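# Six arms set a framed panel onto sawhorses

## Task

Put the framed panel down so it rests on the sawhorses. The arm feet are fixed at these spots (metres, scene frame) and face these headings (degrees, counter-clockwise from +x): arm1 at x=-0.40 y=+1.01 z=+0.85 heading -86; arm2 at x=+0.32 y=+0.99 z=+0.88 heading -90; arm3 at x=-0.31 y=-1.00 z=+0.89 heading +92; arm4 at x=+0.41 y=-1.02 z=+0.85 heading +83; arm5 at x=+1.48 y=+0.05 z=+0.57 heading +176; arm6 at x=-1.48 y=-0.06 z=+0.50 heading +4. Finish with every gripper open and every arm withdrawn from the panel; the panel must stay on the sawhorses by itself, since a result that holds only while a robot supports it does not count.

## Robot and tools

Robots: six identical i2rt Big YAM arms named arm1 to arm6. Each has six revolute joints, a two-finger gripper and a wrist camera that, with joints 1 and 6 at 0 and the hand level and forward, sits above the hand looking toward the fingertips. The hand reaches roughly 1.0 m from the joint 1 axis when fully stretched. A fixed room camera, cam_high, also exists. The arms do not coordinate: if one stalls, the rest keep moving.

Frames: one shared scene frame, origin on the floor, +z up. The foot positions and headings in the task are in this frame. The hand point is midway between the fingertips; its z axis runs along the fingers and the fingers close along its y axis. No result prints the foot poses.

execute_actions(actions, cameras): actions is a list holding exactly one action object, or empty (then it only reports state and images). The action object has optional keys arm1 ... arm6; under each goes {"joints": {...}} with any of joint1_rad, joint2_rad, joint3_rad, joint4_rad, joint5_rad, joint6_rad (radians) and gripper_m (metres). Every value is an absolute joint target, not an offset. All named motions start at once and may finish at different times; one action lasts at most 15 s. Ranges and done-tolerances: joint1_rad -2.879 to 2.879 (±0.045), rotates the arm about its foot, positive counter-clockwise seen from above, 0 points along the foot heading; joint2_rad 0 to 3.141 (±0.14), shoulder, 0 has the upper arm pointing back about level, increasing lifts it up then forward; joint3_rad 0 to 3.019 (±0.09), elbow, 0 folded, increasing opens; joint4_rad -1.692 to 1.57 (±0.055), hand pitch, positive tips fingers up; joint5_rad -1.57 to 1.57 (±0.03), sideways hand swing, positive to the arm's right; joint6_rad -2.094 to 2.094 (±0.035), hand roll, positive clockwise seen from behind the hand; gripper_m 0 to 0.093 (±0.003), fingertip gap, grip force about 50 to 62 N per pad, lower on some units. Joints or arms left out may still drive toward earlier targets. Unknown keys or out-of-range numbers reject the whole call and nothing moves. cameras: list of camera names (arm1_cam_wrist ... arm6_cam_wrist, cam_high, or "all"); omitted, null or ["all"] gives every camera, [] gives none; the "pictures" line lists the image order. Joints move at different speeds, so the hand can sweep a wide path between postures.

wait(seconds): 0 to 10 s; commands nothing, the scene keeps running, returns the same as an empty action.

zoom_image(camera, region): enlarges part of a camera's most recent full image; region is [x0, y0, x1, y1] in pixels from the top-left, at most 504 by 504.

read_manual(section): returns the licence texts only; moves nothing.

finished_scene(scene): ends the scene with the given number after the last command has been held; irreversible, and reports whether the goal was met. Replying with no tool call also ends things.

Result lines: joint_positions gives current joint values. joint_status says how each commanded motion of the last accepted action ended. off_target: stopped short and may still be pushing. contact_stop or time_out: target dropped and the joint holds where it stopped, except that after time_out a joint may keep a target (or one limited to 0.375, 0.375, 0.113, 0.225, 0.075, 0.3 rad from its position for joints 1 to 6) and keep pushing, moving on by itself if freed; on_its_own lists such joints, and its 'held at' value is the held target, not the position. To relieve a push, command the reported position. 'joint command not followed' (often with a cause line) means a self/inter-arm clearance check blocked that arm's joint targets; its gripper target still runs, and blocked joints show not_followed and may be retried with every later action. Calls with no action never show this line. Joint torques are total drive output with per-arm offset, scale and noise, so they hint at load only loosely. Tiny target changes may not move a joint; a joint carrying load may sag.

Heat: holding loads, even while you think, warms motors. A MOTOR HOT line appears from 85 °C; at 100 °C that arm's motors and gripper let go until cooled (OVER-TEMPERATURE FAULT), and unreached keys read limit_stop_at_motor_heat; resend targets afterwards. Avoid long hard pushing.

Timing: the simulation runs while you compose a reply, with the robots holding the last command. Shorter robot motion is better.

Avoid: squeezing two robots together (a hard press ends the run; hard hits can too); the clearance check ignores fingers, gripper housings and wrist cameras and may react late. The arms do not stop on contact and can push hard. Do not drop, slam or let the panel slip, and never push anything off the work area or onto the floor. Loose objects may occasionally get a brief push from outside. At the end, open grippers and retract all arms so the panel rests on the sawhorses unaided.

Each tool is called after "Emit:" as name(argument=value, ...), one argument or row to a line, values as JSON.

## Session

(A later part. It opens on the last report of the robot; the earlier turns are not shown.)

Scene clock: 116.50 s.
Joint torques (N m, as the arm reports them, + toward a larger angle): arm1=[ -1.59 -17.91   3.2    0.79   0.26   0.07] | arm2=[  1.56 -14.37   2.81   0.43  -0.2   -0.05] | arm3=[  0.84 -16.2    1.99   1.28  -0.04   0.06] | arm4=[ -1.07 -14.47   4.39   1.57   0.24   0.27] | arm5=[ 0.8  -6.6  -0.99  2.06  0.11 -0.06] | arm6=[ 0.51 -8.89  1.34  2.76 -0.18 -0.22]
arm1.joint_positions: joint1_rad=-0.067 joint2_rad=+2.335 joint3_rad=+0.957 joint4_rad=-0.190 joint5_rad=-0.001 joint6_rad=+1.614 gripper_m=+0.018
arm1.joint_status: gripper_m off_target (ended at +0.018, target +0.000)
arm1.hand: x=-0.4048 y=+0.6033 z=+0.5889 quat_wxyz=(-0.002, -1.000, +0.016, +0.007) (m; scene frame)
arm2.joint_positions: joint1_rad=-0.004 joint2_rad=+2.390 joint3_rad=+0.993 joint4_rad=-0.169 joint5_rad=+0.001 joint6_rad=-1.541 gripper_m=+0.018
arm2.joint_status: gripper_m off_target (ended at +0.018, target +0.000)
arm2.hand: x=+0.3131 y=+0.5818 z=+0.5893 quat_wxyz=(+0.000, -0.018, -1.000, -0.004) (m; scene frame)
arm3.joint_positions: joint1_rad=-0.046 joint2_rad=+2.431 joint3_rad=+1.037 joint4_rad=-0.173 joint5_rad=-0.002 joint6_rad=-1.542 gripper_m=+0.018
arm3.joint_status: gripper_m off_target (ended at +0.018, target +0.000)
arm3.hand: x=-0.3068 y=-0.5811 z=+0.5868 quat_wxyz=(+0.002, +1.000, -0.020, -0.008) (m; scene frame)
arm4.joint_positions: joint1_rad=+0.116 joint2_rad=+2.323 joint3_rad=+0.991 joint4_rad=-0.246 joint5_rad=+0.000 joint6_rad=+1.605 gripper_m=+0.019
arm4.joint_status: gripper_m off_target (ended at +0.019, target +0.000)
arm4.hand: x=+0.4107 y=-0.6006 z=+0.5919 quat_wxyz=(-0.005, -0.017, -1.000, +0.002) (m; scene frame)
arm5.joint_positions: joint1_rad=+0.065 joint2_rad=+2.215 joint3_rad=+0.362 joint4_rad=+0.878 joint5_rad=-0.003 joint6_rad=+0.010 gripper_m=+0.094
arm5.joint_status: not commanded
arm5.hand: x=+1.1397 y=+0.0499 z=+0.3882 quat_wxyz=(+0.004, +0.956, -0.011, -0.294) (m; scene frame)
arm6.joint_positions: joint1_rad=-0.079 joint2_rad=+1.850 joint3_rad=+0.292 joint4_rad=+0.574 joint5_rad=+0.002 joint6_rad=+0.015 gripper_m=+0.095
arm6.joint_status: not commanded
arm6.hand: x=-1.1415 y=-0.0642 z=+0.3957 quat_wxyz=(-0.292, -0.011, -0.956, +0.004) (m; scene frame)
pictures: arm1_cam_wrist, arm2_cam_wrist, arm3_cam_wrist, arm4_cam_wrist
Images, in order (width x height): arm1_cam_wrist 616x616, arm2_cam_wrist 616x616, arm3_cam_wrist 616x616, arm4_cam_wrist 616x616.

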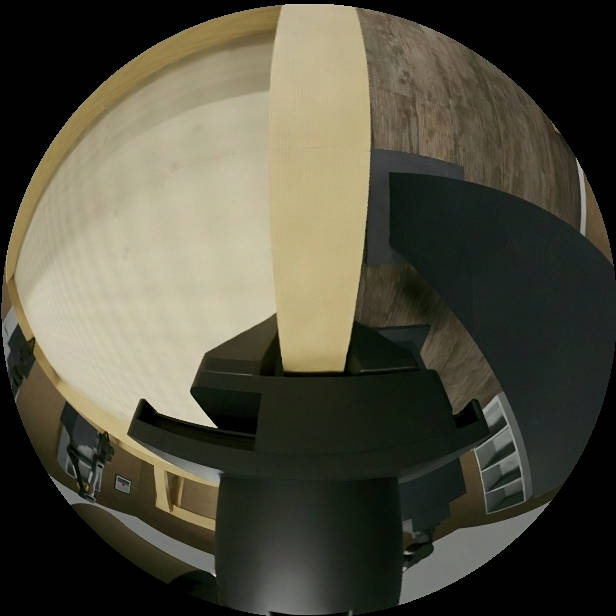

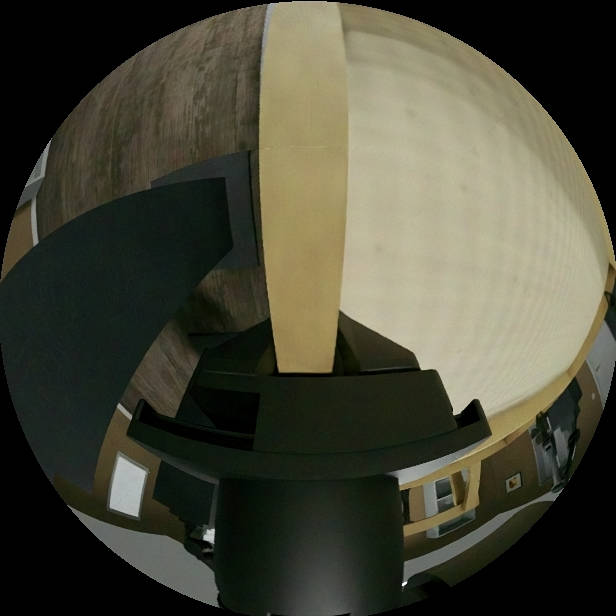

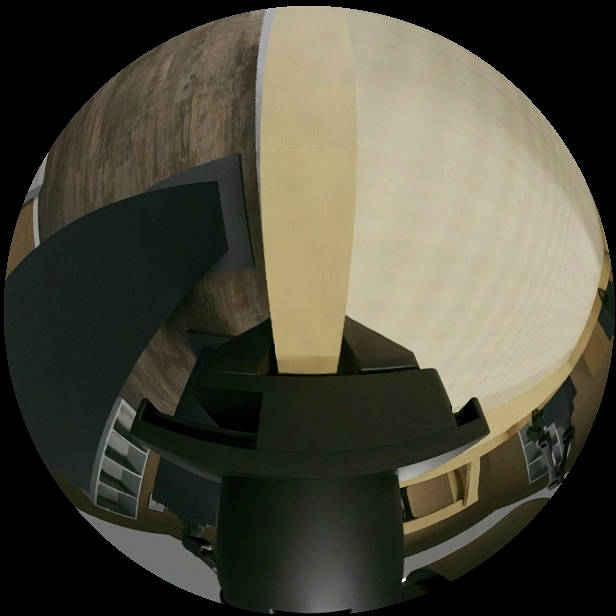

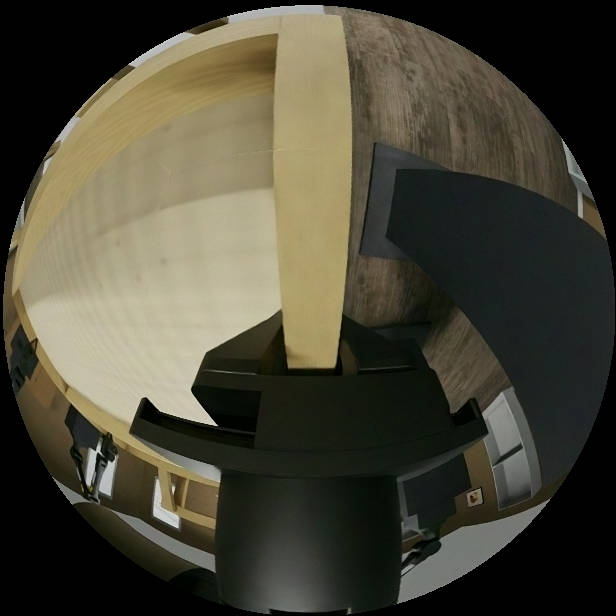

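Emit:
execute_actions(
  actions=[
    {"arm1":{"joints":{"joint2_rad":2.056,"joint3_rad":0.895,"joint4_rad":-0.40}},"arm2":{"joints":{"joint2_rad":2.10,"joint3_rad":0.91,"joint4_rad":-0.345}},"arm3":{"joints":{"joint2_rad":2.15,"joint3_rad":0.945,"joint4_rad":-0.345}},"arm4":{"joints":{"joint2_rad":2.055,"joint3_rad":0.93,"joint4_rad":-0.43}}},
  ],
  cameras=["cam_high","arm1_cam_wrist"],
)

Scene clock: 133.57 s.
Joint torques (N m, as the arm reports them, + toward a larger angle): arm1=[ -1.43 -23.09   3.61  -1.13   0.18   0.06] | arm2=[  1.55 -18.06   2.13  -1.48  -0.17  -0.07] | arm3=[  0.66 -20.85   1.63  -0.79   0.07   0.03] | arm4=[ -1.28 -19.45   3.46  -0.49   0.22   0.28] | arm5=[ 0.9  -7.21 -0.89  2.12  0.11 -0.03] | arm6=[ 0.37 -8.91  1.34  2.74 -0.17 -0.21]
arm1.joint_positions: joint1_rad=-0.069 joint2_rad=+2.107 joint3_rad=+0.891 joint4_rad=-0.362 joint5_rad=+0.001 joint6_rad=+1.615 gripper_m=+0.018
arm1.joint_status: all done
arm1.hand: x=-0.4046 y=+0.6052 z=+0.6699 quat_wxyz=(+0.003, -1.000, +0.017, +0.008) (m; scene frame)
arm2.joint_positions: joint1_rad=-0.004 joint2_rad=+2.168 joint3_rad=+0.912 joint4_rad=-0.311 joint5_rad=+0.000 joint6_rad=-1.540 gripper_m=+0.018
arm2.joint_status: all done
arm2.hand: x=+0.3132 y=+0.5828 z=+0.6683 quat_wxyz=(+0.000, -0.019, -1.000, -0.005) (m; scene frame)
arm3.joint_positions: joint1_rad=-0.044 joint2_rad=+2.218 joint3_rad=+0.952 joint4_rad=-0.301 joint5_rad=-0.006 joint6_rad=-1.540 gripper_m=+0.018
arm3.joint_status: all done
arm3.hand: x=-0.3071 y=-0.5824 z=+0.6637 quat_wxyz=(+0.003, +1.000, -0.020, -0.010) (m; scene frame)
arm4.joint_positions: joint1_rad=+0.116 joint2_rad=+2.115 joint3_rad=+0.929 joint4_rad=-0.390 joint5_rad=+0.001 joint6_rad=+1.605 gripper_m=+0.019
arm4.joint_status: all done
arm4.hand: x=+0.4102 y=-0.6014 z=+0.6676 quat_wxyz=(-0.005, -0.017, -1.000, +0.001) (m; scene frame)
arm5.joint_positions: joint1_rad=+0.065 joint2_rad=+2.215 joint3_rad=+0.362 joint4_rad=+0.878 joint5_rad=-0.003 joint6_rad=+0.010 gripper_m=+0.094
arm5.joint_status: not commanded
arm5.hand: x=+1.1397 y=+0.0499 z=+0.3882 quat_wxyz=(+0.004, +0.956, -0.011, -0.294) (m; scene frame)
arm6.joint_positions: joint1_rad=-0.079 joint2_rad=+1.850 joint3_rad=+0.292 joint4_rad=+0.574 joint5_rad=+0.002 joint6_rad=+0.015 gripper_m=+0.095
arm6.joint_status: not commanded
arm6.hand: x=-1.1415 y=-0.0642 z=+0.3957 quat_wxyz=(-0.292, -0.011, -0.956, +0.004) (m; scene frame)
pictures: arm1_cam_wrist, cam_high
Images, in order (width x height): arm1_cam_wrist 616x616, cam_high 504x504.

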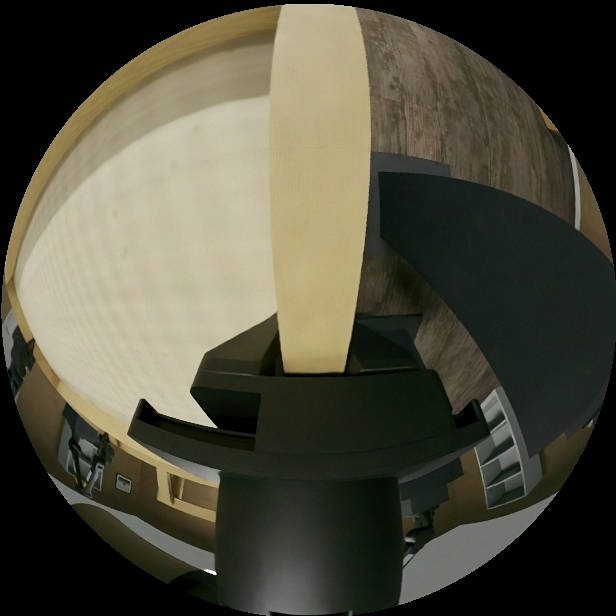

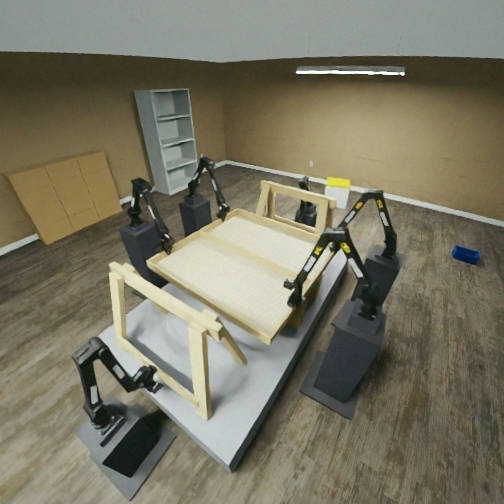

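Emit:
execute_actions(
  actions=[
    {"arm1":{"joints":{"joint2_rad":1.637,"joint3_rad":0.968,"joint4_rad":-0.772}},"arm2":{"joints":{"joint2_rad":1.68,"joint3_rad":0.964,"joint4_rad":-0.70}},"arm3":{"joints":{"joint2_rad":1.725,"joint3_rad":0.98,"joint4_rad":-0.69}},"arm4":{"joints":{"joint2_rad":1.658,"joint3_rad":1.008,"joint4_rad":-0.791}}},
  ],
  cameras=[],
)

Emit:
execute_actions(
  actions=[
    {"arm1":{"joints":{"joint2_rad":1.434,"joint3_rad":1.139,"joint4_rad":-1.136}},"arm2":{"joints":{"joint2_rad":1.46,"joint3_rad":1.115,"joint4_rad":-1.065}},"arm3":{"joints":{"joint2_rad":1.495,"joint3_rad":1.12,"joint4_rad":-1.046}},"arm4":{"joints":{"joint2_rad":1.462,"joint3_rad":1.18,"joint4_rad":-1.149}}},
  ],
  cameras=[],
)

Emit:
execute_actions(
  actions=[
    {"arm1":{"joints":{"joint2_rad":1.348,"joint3_rad":1.385,"joint4_rad":-1.458}},"arm2":{"joints":{"joint2_rad":1.355,"joint3_rad":1.345,"joint4_rad":-1.39}},"arm3":{"joints":{"joint2_rad":1.385,"joint3_rad":1.34,"joint4_rad":-1.368}},"arm4":{"joints":{"joint2_rad":1.38,"joint3_rad":1.427,"joint4_rad":-1.468}}},
  ],
)

Scene clock: 155.80 s.
Joint torques (N m, as the arm reports them, + toward a larger angle): arm1=[ -1.19 -22.22  11.86   0.16   0.12   0.08] | arm2=[  1.37 -17.13   9.19   0.04  -0.07  -0.1 ] | arm3=[  0.18 -20.61   8.03   0.86   0.17  -0.09] | arm4=[ -1.38 -17.29  11.58   0.84   0.01   0.29] | arm5=[ 0.48 -7.22 -0.88  2.07  0.14 -0.04] | arm6=[ 0.39 -8.82  1.3   2.74 -0.17 -0.21]
arm1.joint_positions: joint1_rad=-0.072 joint2_rad=+1.706 joint3_rad=+0.902 joint4_rad=-0.766 joint5_rad=+0.002 joint6_rad=+1.614 gripper_m=+0.018
arm1.joint_status: all done
arm1.hand: x=-0.4035 y=+0.6046 z=+0.8285 quat_wxyz=(-0.001, -1.000, +0.018, +0.009) (m; scene frame)
arm2.joint_positions: joint1_rad=-0.002 joint2_rad=+1.760 joint3_rad=+0.902 joint4_rad=-0.703 joint5_rad=-0.002 joint6_rad=-1.535 gripper_m=+0.018
arm2.joint_status: all done
arm2.hand: x=+0.3143 y=+0.5788 z=+0.8267 quat_wxyz=(-0.001, -0.020, -1.000, -0.002) (m; scene frame)
arm3.joint_positions: joint1_rad=-0.039 joint2_rad=+1.811 joint3_rad=+0.925 joint4_rad=-0.692 joint5_rad=-0.009 joint6_rad=-1.530 gripper_m=+0.018
arm3.joint_status: all done
arm3.hand: x=-0.3076 y=-0.5829 z=+0.8229 quat_wxyz=(+0.008, +1.000, -0.022, -0.011) (m; scene frame)
arm4.joint_positions: joint1_rad=+0.115 joint2_rad=+1.723 joint3_rad=+0.944 joint4_rad=-0.790 joint5_rad=+0.006 joint6_rad=+1.604 gripper_m=+0.019
arm4.joint_status: all done
arm4.hand: x=+0.4097 y=-0.6015 z=+0.8284 quat_wxyz=(-0.008, -0.016, -1.000, -0.002) (m; scene frame)
arm5.joint_positions: joint1_rad=+0.065 joint2_rad=+2.215 joint3_rad=+0.362 joint4_rad=+0.878 joint5_rad=-0.003 joint6_rad=+0.010 gripper_m=+0.094
arm5.joint_status: not commanded
arm5.hand: x=+1.1397 y=+0.0499 z=+0.3882 quat_wxyz=(+0.004, +0.956, -0.011, -0.294) (m; scene frame)
arm6.joint_positions: joint1_rad=-0.079 joint2_rad=+1.850 joint3_rad=+0.292 joint4_rad=+0.574 joint5_rad=+0.002 joint6_rad=+0.015 gripper_m=+0.095
arm6.joint_status: not commanded
arm6.hand: x=-1.1415 y=-0.0642 z=+0.3957 quat_wxyz=(-0.292, -0.011, -0.956, +0.004) (m; scene frame)
pictures: none
No camera images: the call's "cameras" was empty. Leave "cameras" out to get every camera's image.

Scene clock: 158.13 s.
Joint torques (N m, as the arm reports them, + toward a larger angle): arm1=[ -1.09 -21.02  16.65  -0.71   0.06   0.11] | arm2=[  1.39 -15.73  13.63  -1.14   0.    -0.11] | arm3=[  0.12 -18.4   13.36  -0.57   0.16  -0.1 ] | arm4=[ -0.62 -15.64  15.95   0.08  -0.14   0.26] | arm5=[ 0.89 -7.63 -0.87  2.06  0.12 -0.05] | arm6=[ 0.41 -8.93  1.35  2.73 -0.18 -0.21]
arm1.joint_positions: joint1_rad=-0.074 joint2_rad=+1.503 joint3_rad=+1.037 joint4_rad=-1.109 joint5_rad=+0.004 joint6_rad=+1.612 gripper_m=+0.018
arm1.joint_status: joint3_rad time_out (moved +0.135 of +0.237); the others done
arm1.on_its_own: joint3_rad reads +1.037 and still pushes toward +1.139 since a time_out
arm1.hand: x=-0.4030 y=+0.6059 z=+0.9480 quat_wxyz=(+0.001, -1.000, +0.019, +0.010) (m; scene frame)
arm2.joint_positions: joint1_rad=-0.002 joint2_rad=+1.533 joint3_rad=+1.013 joint4_rad=-1.039 joint5_rad=-0.004 joint6_rad=-1.535 gripper_m=+0.018
arm2.joint_status: joint3_rad time_out (moved +0.111 of +0.213); the others done
arm2.on_its_own: joint3_rad reads +1.013 and still pushes toward +1.115 since a time_out
arm2.hand: x=+0.3145 y=+0.5795 z=+0.9475 quat_wxyz=(-0.002, -0.020, -1.000, -0.002) (m; scene frame)
arm3.joint_positions: joint1_rad=-0.038 joint2_rad=+1.572 joint3_rad=+1.006 joint4_rad=-1.009 joint5_rad=-0.009 joint6_rad=-1.529 gripper_m=+0.018
arm3.joint_status: joint3_rad time_out (moved +0.081 of +0.195); the others done
arm3.on_its_own: joint3_rad reads +1.006 and still pushes toward +1.119 since a time_out
arm3.hand: x=-0.3066 y=-0.5879 z=+0.9412 quat_wxyz=(+0.007, +1.000, -0.022, -0.011) (m; scene frame)
arm4.joint_positions: joint1_rad=+0.112 joint2_rad=+1.525 joint3_rad=+1.079 joint4_rad=-1.130 joint5_rad=+0.012 joint6_rad=+1.603 gripper_m=+0.019
arm4.joint_status: joint3_rad time_out (moved +0.135 of +0.236); the others done
arm4.on_its_own: joint3_rad reads +1.079 and still pushes toward +1.180 since a time_out
arm4.hand: x=+0.4106 y=-0.6046 z=+0.9496 quat_wxyz=(-0.011, -0.017, -1.000, +0.001) (m; scene frame)
arm5.joint_positions: joint1_rad=+0.065 joint2_rad=+2.215 joint3_rad=+0.362 joint4_rad=+0.878 joint5_rad=-0.003 joint6_rad=+0.010 gripper_m=+0.094
arm5.joint_status: not commanded
arm5.hand: x=+1.1397 y=+0.0499 z=+0.3882 quat_wxyz=(+0.004, +0.956, -0.011, -0.294) (m; scene frame)
arm6.joint_positions: joint1_rad=-0.079 joint2_rad=+1.850 joint3_rad=+0.292 joint4_rad=+0.574 joint5_rad=+0.002 joint6_rad=+0.015 gripper_m=+0.095
arm6.joint_status: not commanded
arm6.hand: x=-1.1415 y=-0.0642 z=+0.3957 quat_wxyz=(-0.292, -0.011, -0.956, +0.004) (m; scene frame)
pictures: none
No camera images: the call's "cameras" was empty. Leave "cameras" out to get every camera's image.

not run: a stop came earlier in this reply.

Emit:
execute_actions(
  actions=[
    {"arm1":{"joints":{"joint2_rad":1.31,"joint3_rad":1.40,"joint4_rad":-1.48}},"arm2":{"joints":{"joint2_rad":1.315,"joint3_rad":1.36,"joint4_rad":-1.41}},"arm3":{"joints":{"joint2_rad":1.35,"joint3_rad":1.38,"joint4_rad":-1.39}},"arm4":{"joints":{"joint2_rad":1.345,"joint3_rad":1.442,"joint4_rad":-1.49}},"arm5":{"joints":{"joint2_rad":2.291,"joint3_rad":0.824,"joint4_rad":0.79}},"arm6":{"joints":{"joint2_rad":2.098,"joint3_rad":0.767,"joint4_rad":0.655}}},
  ],
  cameras=["cam_high","arm5_cam_wrist","arm6_cam_wrist"],
)

Scene clock: 172.13 s.
Joint torques (N m, as the arm reports them, + toward a larger angle): arm1=[ -0.74 -20.51  18.57  -0.03   0.     0.11] | arm2=[  1.18 -15.32  15.36  -0.57   0.08  -0.11] | arm3=[ -0.15 -17.95  14.46   0.21   0.21  -0.15] | arm4=[ -1.15 -15.85  17.24   0.35  -0.23   0.26] | arm5=[  0.75 -16.15   9.36   3.08  -0.16   0.24] | arm6=[  0.09 -17.99   9.94   2.95  -0.05   0.49]
arm1.joint_positions: joint1_rad=-0.076 joint2_rad=+1.384 joint3_rad=+1.284 joint4_rad=-1.470 joint5_rad=+0.005 joint6_rad=+1.611 gripper_m=+0.018
arm1.joint_status: joint3_rad time_out (moved +0.247 of +0.363); the others done
arm1.on_its_own: joint3_rad reads +1.284 and still pushes toward +1.397 since a time_out
arm1.hand: x=-0.4019 y=+0.6117 z=+1.0840 quat_wxyz=(-0.001, -1.000, +0.019, +0.010) (m; scene frame)
arm2.joint_positions: joint1_rad=+0.001 joint2_rad=+1.393 joint3_rad=+1.242 joint4_rad=-1.398 joint5_rad=-0.005 joint6_rad=-1.535 gripper_m=+0.018
arm2.joint_status: joint3_rad time_out (moved +0.229 of +0.347); the others done
arm2.on_its_own: joint3_rad reads +1.242 and still pushes toward +1.354 since a time_out
arm2.hand: x=+0.3157 y=+0.5824 z=+1.0838 quat_wxyz=(-0.003, -0.019, -1.000, +0.003) (m; scene frame)
arm3.joint_positions: joint1_rad=-0.034 joint2_rad=+1.431 joint3_rad=+1.233 joint4_rad=-1.374 joint5_rad=-0.010 joint6_rad=-1.525 gripper_m=+0.018
arm3.joint_status: joint3_rad time_out (moved +0.227 of +0.374); the others done
arm3.on_its_own: joint3_rad reads +1.233 and still pushes toward +1.346 since a time_out
arm3.hand: x=-0.3065 y=-0.5879 z=+1.0766 quat_wxyz=(+0.005, +1.000, -0.022, -0.012) (m; scene frame)
arm4.joint_positions: joint1_rad=+0.110 joint2_rad=+1.420 joint3_rad=+1.336 joint4_rad=-1.475 joint5_rad=+0.014 joint6_rad=+1.601 gripper_m=+0.018
arm4.joint_status: joint3_rad time_out (moved +0.257 of +0.363); the others done
arm4.on_its_own: joint3_rad reads +1.336 and still pushes toward +1.442 since a time_out
arm4.hand: x=+0.4107 y=-0.6053 z=+1.0856 quat_wxyz=(-0.012, -0.018, -1.000, -0.008) (m; scene frame)
arm5.joint_positions: joint1_rad=+0.065 joint2_rad=+2.337 joint3_rad=+0.741 joint4_rad=+0.745 joint5_rad=+0.004 joint6_rad=-0.022 gripper_m=+0.094
arm5.joint_status: all done
arm5.hand: x=+0.9892 y=+0.0528 z=+0.3555 quat_wxyz=(-0.005, +0.936, +0.003, -0.352) (m; scene frame)
arm6.joint_positions: joint1_rad=-0.076 joint2_rad=+2.128 joint3_rad=+0.675 joint4_rad=+0.628 joint5_rad=-0.001 joint6_rad=-0.049 gripper_m=+0.095
arm6.joint_status: joint3_rad time_out (moved +0.382 of +0.475); the others done
arm6.on_its_own: joint3_rad reads +0.675 and still pushes toward +0.767 since a time_out
arm6.hand: x=-0.9827 y=-0.0639 z=+0.3635 quat_wxyz=(-0.367, +0.021, -0.930, +0.014) (m; scene frame)
pictures: arm5_cam_wrist, arm6_cam_wrist, cam_high
Images, in order (width x height): arm5_cam_wrist 616x616, arm6_cam_wrist 616x616, cam_high 504x504.

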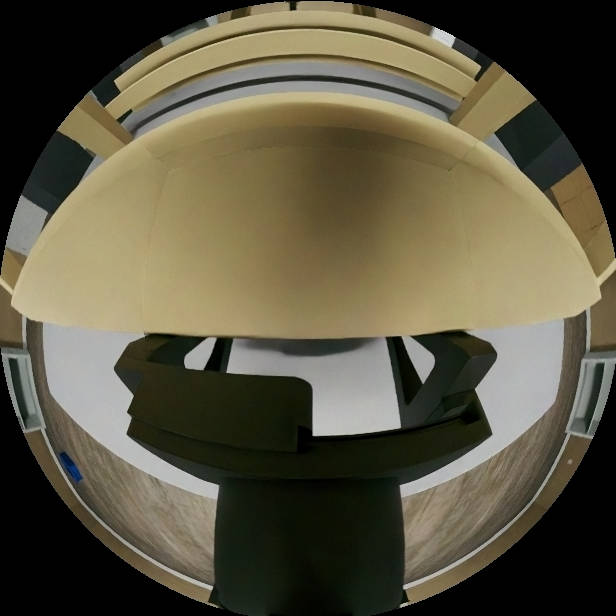

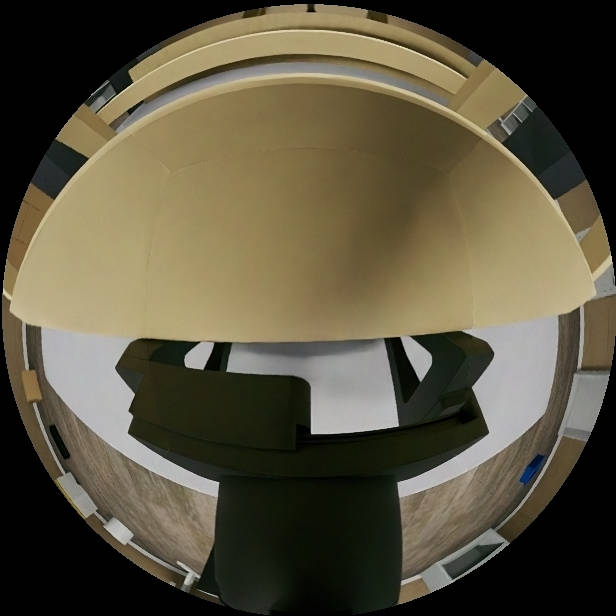

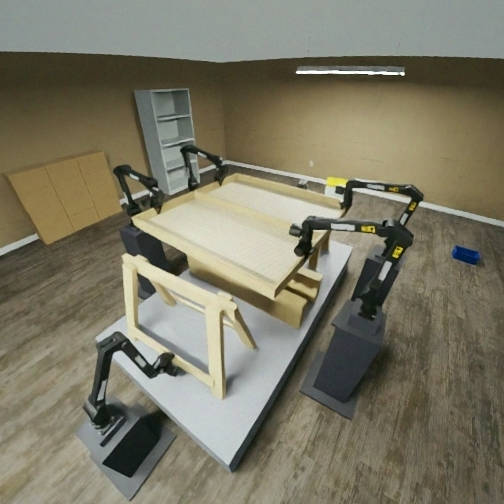

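Emit:
execute_actions(
  actions=[
    {"arm5":{"joints":{"joint2_rad":2.40,"joint3_rad":1.37,"joint4_rad":0.40}},"arm6":{"joints":{"joint2_rad":2.27,"joint3_rad":1.315,"joint4_rad":0.30}}},
  ],
  cameras=["cam_high"],
)

Emit:
execute_actions(
  actions=[
    {"arm5":{"joints":{"joint2_rad":2.60,"joint3_rad":1.90,"joint4_rad":0.055}},"arm6":{"joints":{"joint2_rad":2.49,"joint3_rad":1.84,"joint4_rad":-0.015}}},
  ],
  cameras=["cam_high","arm5_cam_wrist","arm6_cam_wrist"],
)

Scene clock: 191.20 s.
Joint torques (N m, as the arm reports them, + toward a larger angle): arm1=[ -0.56 -20.61  18.48  -0.03  -0.01   0.11] | arm2=[  1.17 -15.3   15.35  -0.58   0.08  -0.11] | arm3=[ -0.22 -17.97  14.47   0.22   0.21  -0.16] | arm4=[ -0.5  -16.28  17.35   0.25  -0.32   0.34] | arm5=[  0.71 -21.54  13.03   2.48   0.05   0.5 ] | arm6=[ -0.14 -24.34  11.61   2.47  -0.08   0.5 ]
arm1.joint_positions: joint1_rad=-0.076 joint2_rad=+1.384 joint3_rad=+1.284 joint4_rad=-1.470 joint5_rad=+0.005 joint6_rad=+1.611 gripper_m=+0.018
arm1.joint_status: not commanded
arm1.on_its_own: joint3_rad reads +1.284 and still pushes toward +1.397 since a time_out
arm1.hand: x=-0.4019 y=+0.6117 z=+1.0840 quat_wxyz=(-0.001, -1.000, +0.019, +0.010) (m; scene frame)
arm2.joint_positions: joint1_rad=+0.001 joint2_rad=+1.393 joint3_rad=+1.242 joint4_rad=-1.398 joint5_rad=-0.005 joint6_rad=-1.535 gripper_m=+0.018
arm2.joint_status: not commanded
arm2.on_its_own: joint3_rad reads +1.242 and still pushes toward +1.354 since a time_out
arm2.hand: x=+0.3157 y=+0.5824 z=+1.0838 quat_wxyz=(-0.003, -0.019, -1.000, +0.003) (m; scene frame)
arm3.joint_positions: joint1_rad=-0.034 joint2_rad=+1.431 joint3_rad=+1.233 joint4_rad=-1.374 joint5_rad=-0.010 joint6_rad=-1.525 gripper_m=+0.018
arm3.joint_status: not commanded
arm3.on_its_own: joint3_rad reads +1.233 and still pushes toward +1.346 since a time_out
arm3.hand: x=-0.3065 y=-0.5879 z=+1.0766 quat_wxyz=(+0.005, +1.000, -0.022, -0.012) (m; scene frame)
arm4.joint_positions: joint1_rad=+0.110 joint2_rad=+1.420 joint3_rad=+1.336 joint4_rad=-1.475 joint5_rad=+0.014 joint6_rad=+1.601 gripper_m=+0.018
arm4.joint_status: not commanded
arm4.on_its_own: joint3_rad reads +1.336 and still pushes toward +1.442 since a time_out
arm4.hand: x=+0.4107 y=-0.6053 z=+1.0856 quat_wxyz=(-0.012, -0.018, -1.000, -0.008) (m; scene frame)
arm5.joint_positions: joint1_rad=+0.065 joint2_rad=+2.443 joint3_rad=+1.297 joint4_rad=+0.372 joint5_rad=-0.002 joint6_rad=-0.048 gripper_m=+0.094
arm5.joint_status: all done
arm5.hand: x=+0.7865 y=+0.0543 z=+0.3678 quat_wxyz=(-0.008, +0.922, +0.016, -0.388) (m; scene frame)
arm6.joint_positions: joint1_rad=-0.072 joint2_rad=+2.295 joint3_rad=+1.246 joint4_rad=+0.287 joint5_rad=+0.000 joint6_rad=-0.050 gripper_m=+0.095
arm6.joint_status: all done
arm6.hand: x=-0.7826 y=-0.0629 z=+0.3765 quat_wxyz=(-0.396, +0.023, -0.918, +0.014) (m; scene frame)
pictures: cam_high
Images, in order (width x height): cam_high 504x504.

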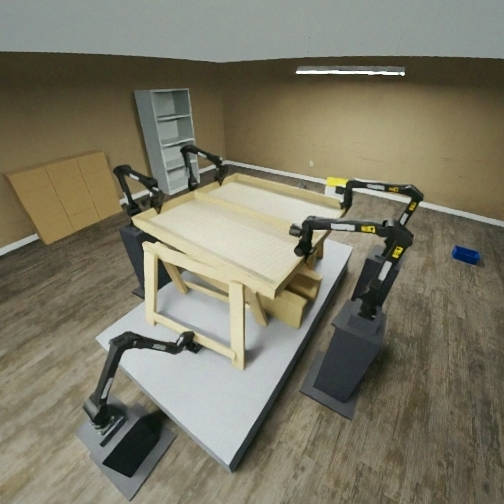

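Scene clock: 193.73 s.
Joint torques (N m, as the arm reports them, + toward a larger angle): arm1=[ -0.78 -20.62  18.53  -0.02   0.     0.11] | arm2=[  1.16 -15.31  15.36  -0.58   0.08  -0.11] | arm3=[ -0.22 -17.99  14.47   0.2    0.21  -0.15] | arm4=[ -1.01 -16.45  17.31   0.5   -0.27   0.3 ] | arm5=[  0.27 -24.16  19.02   2.36   0.19   0.72] | arm6=[ -1.71 -24.83  17.06   2.76   0.12   0.78]
arm1.joint_positions: joint1_rad=-0.076 joint2_rad=+1.384 joint3_rad=+1.284 joint4_rad=-1.470 joint5_rad=+0.005 joint6_rad=+1.611 gripper_m=+0.018
arm1.joint_status: not commanded
arm1.on_its_own: joint3_rad reads +1.284 and still pushes toward +1.397 since a time_out
arm1.hand: x=-0.4019 y=+0.6117 z=+1.0840 quat_wxyz=(-0.001, -1.000, +0.019, +0.010) (m; scene frame)
arm2.joint_positions: joint1_rad=+0.001 joint2_rad=+1.393 joint3_rad=+1.242 joint4_rad=-1.398 joint5_rad=-0.005 joint6_rad=-1.535 gripper_m=+0.018
arm2.joint_status: not commanded
arm2.on_its_own: joint3_rad reads +1.242 and still pushes toward +1.354 since a time_out
arm2.hand: x=+0.3157 y=+0.5824 z=+1.0838 quat_wxyz=(-0.003, -0.019, -1.000, +0.003) (m; scene frame)
arm3.joint_positions: joint1_rad=-0.034 joint2_rad=+1.431 joint3_rad=+1.233 joint4_rad=-1.374 joint5_rad=-0.010 joint6_rad=-1.525 gripper_m=+0.018
arm3.joint_status: not commanded
arm3.on_its_own: joint3_rad reads +1.233 and still pushes toward +1.346 since a time_out
arm3.hand: x=-0.3065 y=-0.5879 z=+1.0766 quat_wxyz=(+0.005, +1.000, -0.022, -0.012) (m; scene frame)
arm4.joint_positions: joint1_rad=+0.110 joint2_rad=+1.420 joint3_rad=+1.336 joint4_rad=-1.475 joint5_rad=+0.014 joint6_rad=+1.601 gripper_m=+0.018
arm4.joint_status: not commanded
arm4.on_its_own: joint3_rad reads +1.336 and still pushes toward +1.442 since a time_out
arm4.hand: x=+0.4107 y=-0.6053 z=+1.0856 quat_wxyz=(-0.012, -0.018, -1.000, -0.008) (m; scene frame)
arm5.joint_positions: joint1_rad=+0.069 joint2_rad=+2.630 joint3_rad=+1.780 joint4_rad=+0.031 joint5_rad=-0.005 joint6_rad=-0.071 gripper_m=+0.094
arm5.joint_status: joint3_rad time_out (moved +0.483 of +0.603); the others done
arm5.on_its_own: joint3_rad reads +1.780 and still pushes toward +1.893 since a time_out
arm5.hand: x=+0.6697 y=+0.0519 z=+0.3561 quat_wxyz=(-0.009, +0.930, +0.029, -0.367) (m; scene frame)
arm6.joint_positions: joint1_rad=-0.051 joint2_rad=+2.479 joint3_rad=+1.697 joint4_rad=-0.037 joint5_rad=-0.005 joint6_rad=-0.075 gripper_m=+0.095
arm6.joint_status: joint3_rad time_out (moved +0.451 of +0.594); the others done
arm6.on_its_own: joint3_rad reads +1.697 and still pushes toward +1.809 since a time_out
arm6.hand: x=-0.6732 y=-0.0454 z=+0.3703 quat_wxyz=(-0.370, +0.046, -0.928, +0.012) (m; scene frame)
pictures: arm5_cam_wrist, arm6_cam_wrist, cam_high
Images, in order (width x height): arm5_cam_wrist 616x616, arm6_cam_wrist 616x616, cam_high 504x504.

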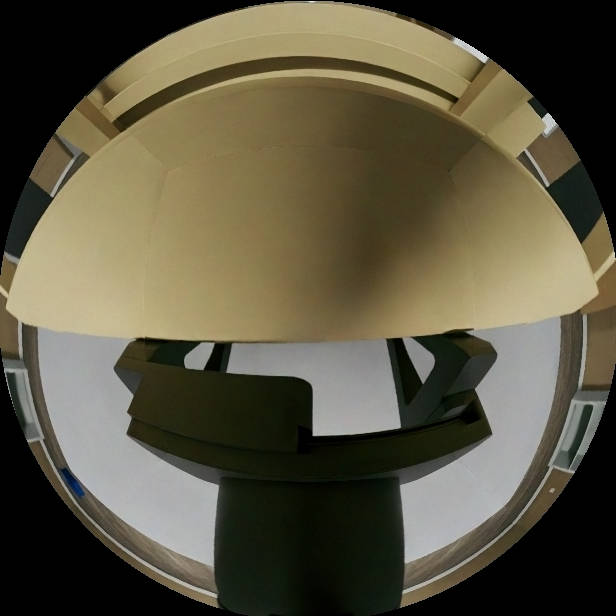

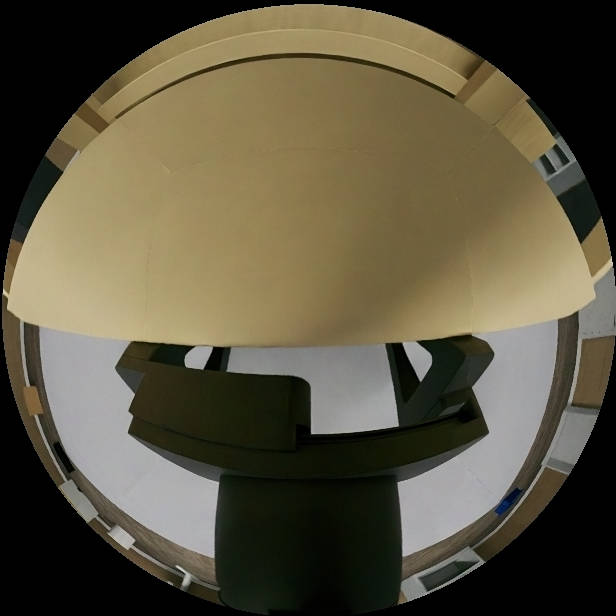

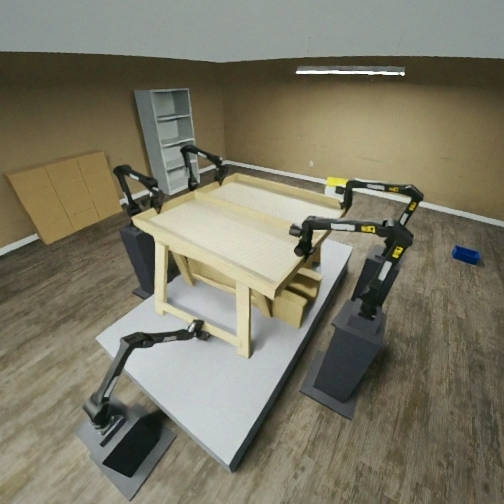

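Emit:
execute_actions(
  actions=[
    {"arm5":{"joints":{"joint2_rad":2.45,"joint3_rad":1.2,"joint4_rad":0.40}},"arm6":{"joints":{"joint2_rad":2.3,"joint3_rad":1.15,"joint4_rad":0.30}}},
  ],
  cameras=[],
)

Emit:
execute_actions(
  actions=[
    {"arm5":{"joints":{"joint2_rad":1.7,"joint3_rad":0.7,"joint4_rad":1.55}},"arm6":{"joints":{"joint2_rad":1.7,"joint3_rad":0.7,"joint4_rad":1.55}}},
  ],
  cameras=["cam_high","arm5_cam_wrist","arm6_cam_wrist"],
)

Scene clock: 202.60 s.
Joint torques (N m, as the arm reports them, + toward a larger angle): arm1=[ -0.64 -20.5   18.57   0.    -0.01   0.12] | arm2=[  1.2  -15.32  15.35  -0.58   0.08  -0.11] | arm3=[ -0.23 -18.01  14.44   0.21   0.21  -0.16] | arm4=[ -0.3  -16.12  17.34   0.31  -0.28   0.31] | arm5=[  0.41 -15.51   6.06   1.91   0.09   0.14] | arm6=[ -0.75 -20.62   6.37   2.47   0.02   0.11]
arm1.joint_positions: joint1_rad=-0.076 joint2_rad=+1.384 joint3_rad=+1.284 joint4_rad=-1.470 joint5_rad=+0.005 joint6_rad=+1.611 gripper_m=+0.018
arm1.joint_status: not commanded
arm1.on_its_own: joint3_rad reads +1.284 and still pushes toward +1.397 since a time_out
arm1.hand: x=-0.4019 y=+0.6117 z=+1.0840 quat_wxyz=(-0.001, -1.000, +0.019, +0.010) (m; scene frame)
arm2.joint_positions: joint1_rad=+0.001 joint2_rad=+1.393 joint3_rad=+1.242 joint4_rad=-1.398 joint5_rad=-0.005 joint6_rad=-1.535 gripper_m=+0.018
arm2.joint_status: not commanded
arm2.on_its_own: joint3_rad reads +1.242 and still pushes toward +1.354 since a time_out
arm2.hand: x=+0.3157 y=+0.5824 z=+1.0838 quat_wxyz=(-0.003, -0.019, -1.000, +0.003) (m; scene frame)
arm3.joint_positions: joint1_rad=-0.034 joint2_rad=+1.431 joint3_rad=+1.233 joint4_rad=-1.374 joint5_rad=-0.010 joint6_rad=-1.525 gripper_m=+0.018
arm3.joint_status: not commanded
arm3.on_its_own: joint3_rad reads +1.233 and still pushes toward +1.346 since a time_out
arm3.hand: x=-0.3065 y=-0.5879 z=+1.0766 quat_wxyz=(+0.005, +1.000, -0.022, -0.012) (m; scene frame)
arm4.joint_positions: joint1_rad=+0.110 joint2_rad=+1.420 joint3_rad=+1.336 joint4_rad=-1.475 joint5_rad=+0.014 joint6_rad=+1.601 gripper_m=+0.018
arm4.joint_status: not commanded
arm4.on_its_own: joint3_rad reads +1.336 and still pushes toward +1.442 since a time_out
arm4.hand: x=+0.4107 y=-0.6053 z=+1.0856 quat_wxyz=(-0.012, -0.018, -1.000, -0.008) (m; scene frame)
arm5.joint_positions: joint1_rad=+0.069 joint2_rad=+2.439 joint3_rad=+1.188 joint4_rad=+0.384 joint5_rad=-0.002 joint6_rad=-0.010 gripper_m=+0.094
arm5.joint_status: all done
arm5.hand: x=+0.8412 y=+0.0509 z=+0.3394 quat_wxyz=(+0.001, +0.939, +0.000, -0.345) (m; scene frame)
arm6.joint_positions: joint1_rad=-0.064 joint2_rad=+2.303 joint3_rad=+1.131 joint4_rad=+0.282 joint5_rad=-0.002 joint6_rad=-0.014 gripper_m=+0.095
arm6.joint_status: all done
arm6.hand: x=-0.8454 y=-0.0577 z=+0.3318 quat_wxyz=(-0.337, +0.011, -0.942, +0.005) (m; scene frame)
pictures: none
No camera images: the call's "cameras" was empty. Leave "cameras" out to get every camera's image.

Scene clock: 204.27 s.
Joint torques (N m, as the arm reports them, + toward a larger angle): arm1=[ -0.53 -20.46  18.53  -0.02   0.     0.11] | arm2=[  1.18 -15.3   15.35  -0.58   0.08  -0.11] | arm3=[ -0.26 -17.99  14.46   0.21   0.21  -0.15] | arm4=[ -1.41 -16.34  17.3    0.23  -0.26   0.29] | arm5=[ 0.1  -9.56  7.24  2.12  0.09  0.11] | arm6=[ -0.71 -13.15   6.54   2.96   0.03   0.11]
arm1.joint_positions: joint1_rad=-0.076 joint2_rad=+1.384 joint3_rad=+1.284 joint4_rad=-1.470 joint5_rad=+0.005 joint6_rad=+1.611 gripper_m=+0.018
arm1.joint_status: not commanded
arm1.on_its_own: joint3_rad reads +1.284 and still pushes toward +1.397 since a time_out
arm1.hand: x=-0.4019 y=+0.6117 z=+1.0840 quat_wxyz=(-0.001, -1.000, +0.019, +0.010) (m; scene frame)
arm2.joint_positions: joint1_rad=+0.001 joint2_rad=+1.393 joint3_rad=+1.242 joint4_rad=-1.398 joint5_rad=-0.005 joint6_rad=-1.535 gripper_m=+0.018
arm2.joint_status: not commanded
arm2.on_its_own: joint3_rad reads +1.242 and still pushes toward +1.354 since a time_out
arm2.hand: x=+0.3157 y=+0.5824 z=+1.0838 quat_wxyz=(-0.003, -0.019, -1.000, +0.003) (m; scene frame)
arm3.joint_positions: joint1_rad=-0.034 joint2_rad=+1.431 joint3_rad=+1.233 joint4_rad=-1.374 joint5_rad=-0.010 joint6_rad=-1.525 gripper_m=+0.018
arm3.joint_status: not commanded
arm3.on_its_own: joint3_rad reads +1.233 and still pushes toward +1.346 since a time_out
arm3.hand: x=-0.3065 y=-0.5879 z=+1.0766 quat_wxyz=(+0.005, +1.000, -0.022, -0.012) (m; scene frame)
arm4.joint_positions: joint1_rad=+0.110 joint2_rad=+1.420 joint3_rad=+1.336 joint4_rad=-1.475 joint5_rad=+0.014 joint6_rad=+1.601 gripper_m=+0.018
arm4.joint_status: not commanded
arm4.on_its_own: joint3_rad reads +1.336 and still pushes toward +1.442 since a time_out
arm4.hand: x=+0.4107 y=-0.6053 z=+1.0856 quat_wxyz=(-0.012, -0.018, -1.000, -0.008) (m; scene frame)
arm5.joint_positions: joint1_rad=+0.069 joint2_rad=+1.692 joint3_rad=+0.700 joint4_rad=+1.528 joint5_rad=-0.002 joint6_rad=-0.010 gripper_m=+0.094
arm5.joint_status: all done
arm5.hand: x=+0.9194 y=+0.0536 z=+0.8700 quat_wxyz=(-0.006, +0.494, -0.001, -0.869) (m; scene frame)
arm6.joint_positions: joint1_rad=-0.064 joint2_rad=+1.697 joint3_rad=+0.697 joint4_rad=+1.522 joint5_rad=-0.002 joint6_rad=-0.014 gripper_m=+0.095
arm6.joint_status: all done
arm6.hand: x=-0.9202 y=-0.0540 z=+0.8068 quat_wxyz=(-0.867, +0.009, -0.498, +0.006) (m; scene frame)
pictures: arm5_cam_wrist, arm6_cam_wrist, cam_high
Images, in order (width x height): arm5_cam_wrist 616x616, arm6_cam_wrist 616x616, cam_high 504x504.

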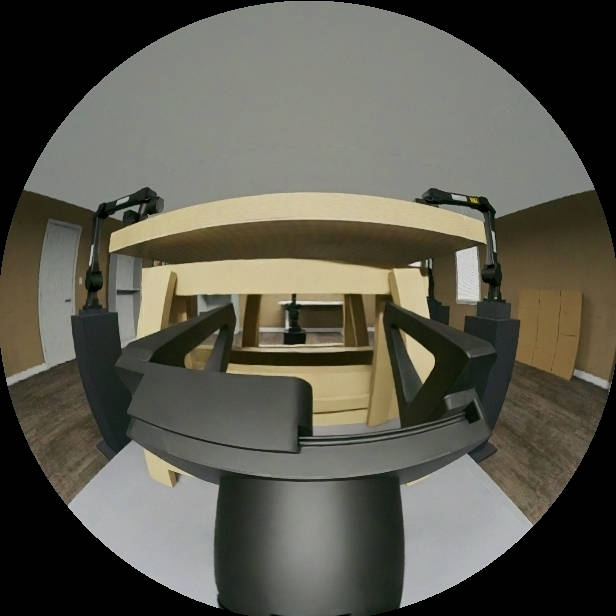

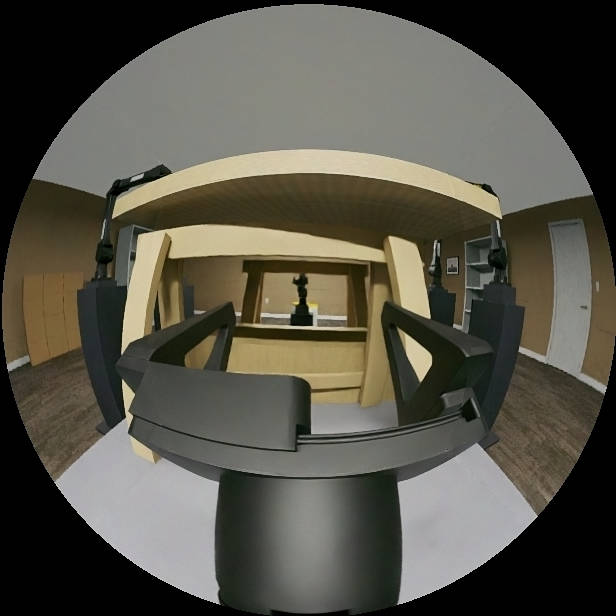

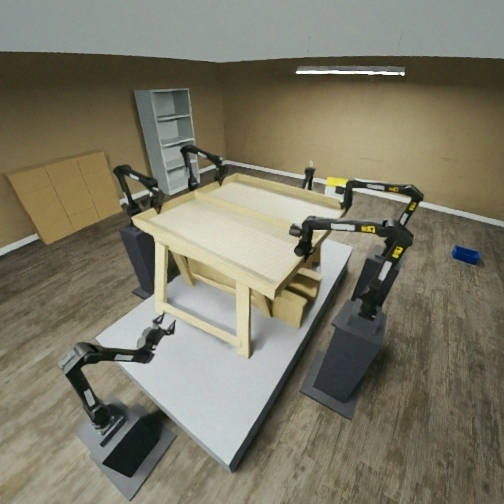

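Emit:
execute_actions(
  actions=[
    {"arm1":{"joints":{"joint2_rad":1.34,"joint3_rad":1.285,"joint4_rad":-1.345}},"arm2":{"joints":{"joint2_rad":1.352,"joint3_rad":1.245,"joint4_rad":-1.275}},"arm3":{"joints":{"joint2_rad":1.39,"joint3_rad":1.245,"joint4_rad":-1.255}},"arm4":{"joints":{"joint2_rad":1.373,"joint3_rad":1.33,"joint4_rad":-1.355}}},
  ],
)

Scene clock: 220.60 s.
Joint torques (N m, as the arm reports them, + toward a larger angle): arm1=[ -0.77 -20.63  17.32   0.42   0.12   0.09] | arm2=[  1.04 -15.76  13.57   0.37   0.06  -0.12] | arm3=[ -0.18 -18.88  12.34   1.31   0.13  -0.17] | arm4=[ -0.98 -16.51  15.09   1.4   -0.21   0.31] | arm5=[ 0.29 -9.44  7.19  2.21  0.07  0.15] | arm6=[ -0.6  -13.16   6.53   2.95   0.03   0.11]
arm1.joint_positions: joint1_rad=-0.076 joint2_rad=+1.413 joint3_rad=+1.184 joint4_rad=-1.350 joint5_rad=+0.002 joint6_rad=+1.611 gripper_m=+0.018
arm1.joint_status: joint3_rad off_target (ended at +1.184, target +1.285); the others done
arm1.hand: x=-0.4022 y=+0.6107 z=+1.0353 quat_wxyz=(+0.003, -1.000, +0.019, +0.009) (m; scene frame)
arm2.joint_positions: joint1_rad=+0.001 joint2_rad=+1.432 joint3_rad=+1.154 joint4_rad=-1.285 joint5_rad=-0.005 joint6_rad=-1.534 gripper_m=+0.018
arm2.joint_status: joint3_rad off_target (ended at +1.154, target +1.245); the others done
arm2.hand: x=+0.3157 y=+0.5819 z=+1.0361 quat_wxyz=(-0.003, -0.020, -1.000, -0.004) (m; scene frame)
arm3.joint_positions: joint1_rad=-0.034 joint2_rad=+1.477 joint3_rad=+1.161 joint4_rad=-1.270 joint5_rad=-0.007 joint6_rad=-1.525 gripper_m=+0.018
arm3.joint_status: all done
arm3.hand: x=-0.3067 y=-0.5853 z=+1.0320 quat_wxyz=(+0.012, +1.000, -0.022, -0.010) (m; scene frame)
arm4.joint_positions: joint1_rad=+0.110 joint2_rad=+1.451 joint3_rad=+1.249 joint4_rad=-1.372 joint5_rad=+0.012 joint6_rad=+1.601 gripper_m=+0.018
arm4.joint_status: all done
arm4.hand: x=+0.4108 y=-0.6031 z=+1.0406 quat_wxyz=(-0.011, -0.018, -1.000, +0.000) (m; scene frame)
arm5.joint_positions: joint1_rad=+0.069 joint2_rad=+1.692 joint3_rad=+0.700 joint4_rad=+1.528 joint5_rad=-0.002 joint6_rad=-0.010 gripper_m=+0.094
arm5.joint_status: not commanded
arm5.hand: x=+0.9194 y=+0.0536 z=+0.8700 quat_wxyz=(-0.006, +0.494, -0.001, -0.869) (m; scene frame)
arm6.joint_positions: joint1_rad=-0.064 joint2_rad=+1.697 joint3_rad=+0.697 joint4_rad=+1.522 joint5_rad=-0.002 joint6_rad=-0.014 gripper_m=+0.095
arm6.joint_status: not commanded
arm6.hand: x=-0.9202 y=-0.0540 z=+0.8068 quat_wxyz=(-0.867, +0.009, -0.498, +0.006) (m; scene frame)
pictures: arm1_cam_wrist, arm2_cam_wrist, arm3_cam_wrist, arm4_cam_wrist, arm5_cam_wrist, arm6_cam_wrist, cam_high
Images, in order (width x height): arm1_cam_wrist 616x616, arm2_cam_wrist 616x616, arm3_cam_wrist 616x616, arm4_cam_wrist 616x616, arm5_cam_wrist 616x616, arm6_cam_wrist 616x616, cam_high 504x504.

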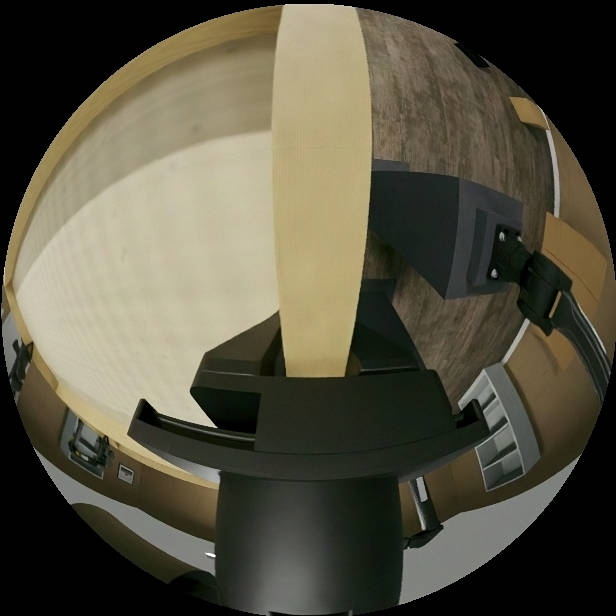

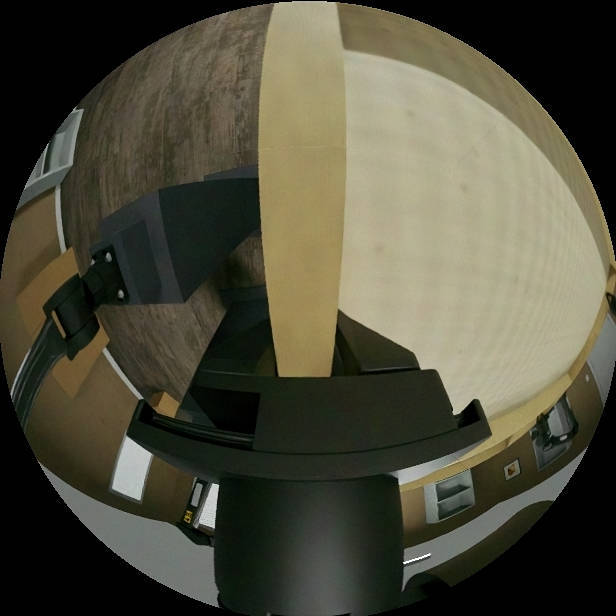

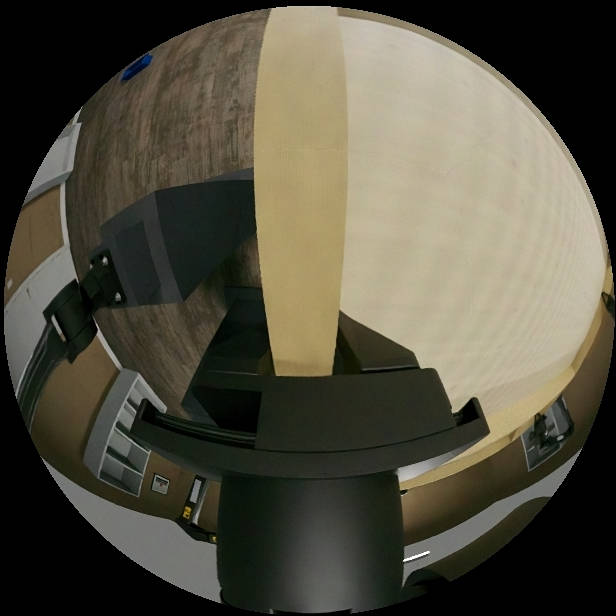

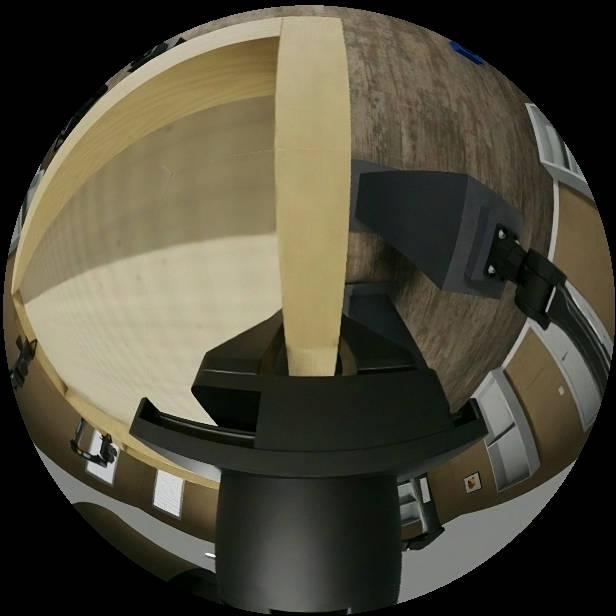

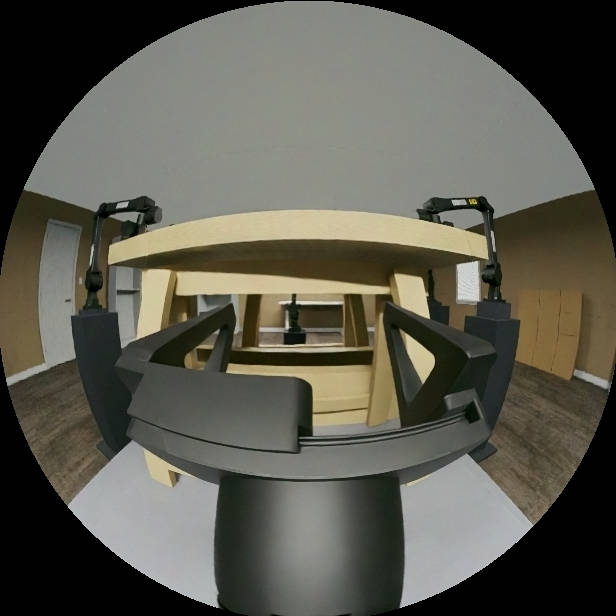

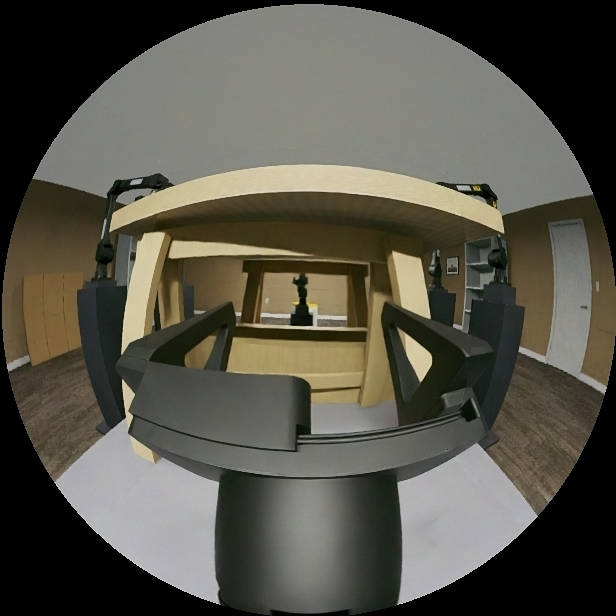

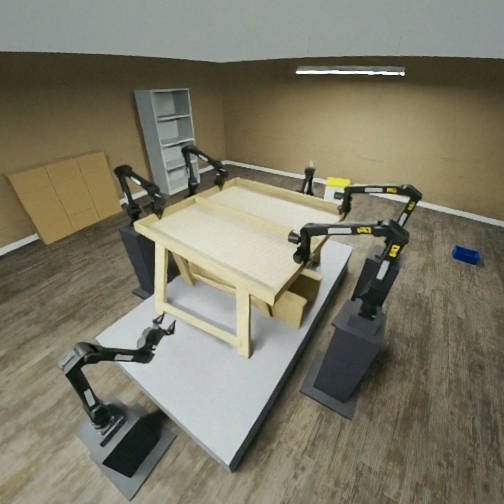

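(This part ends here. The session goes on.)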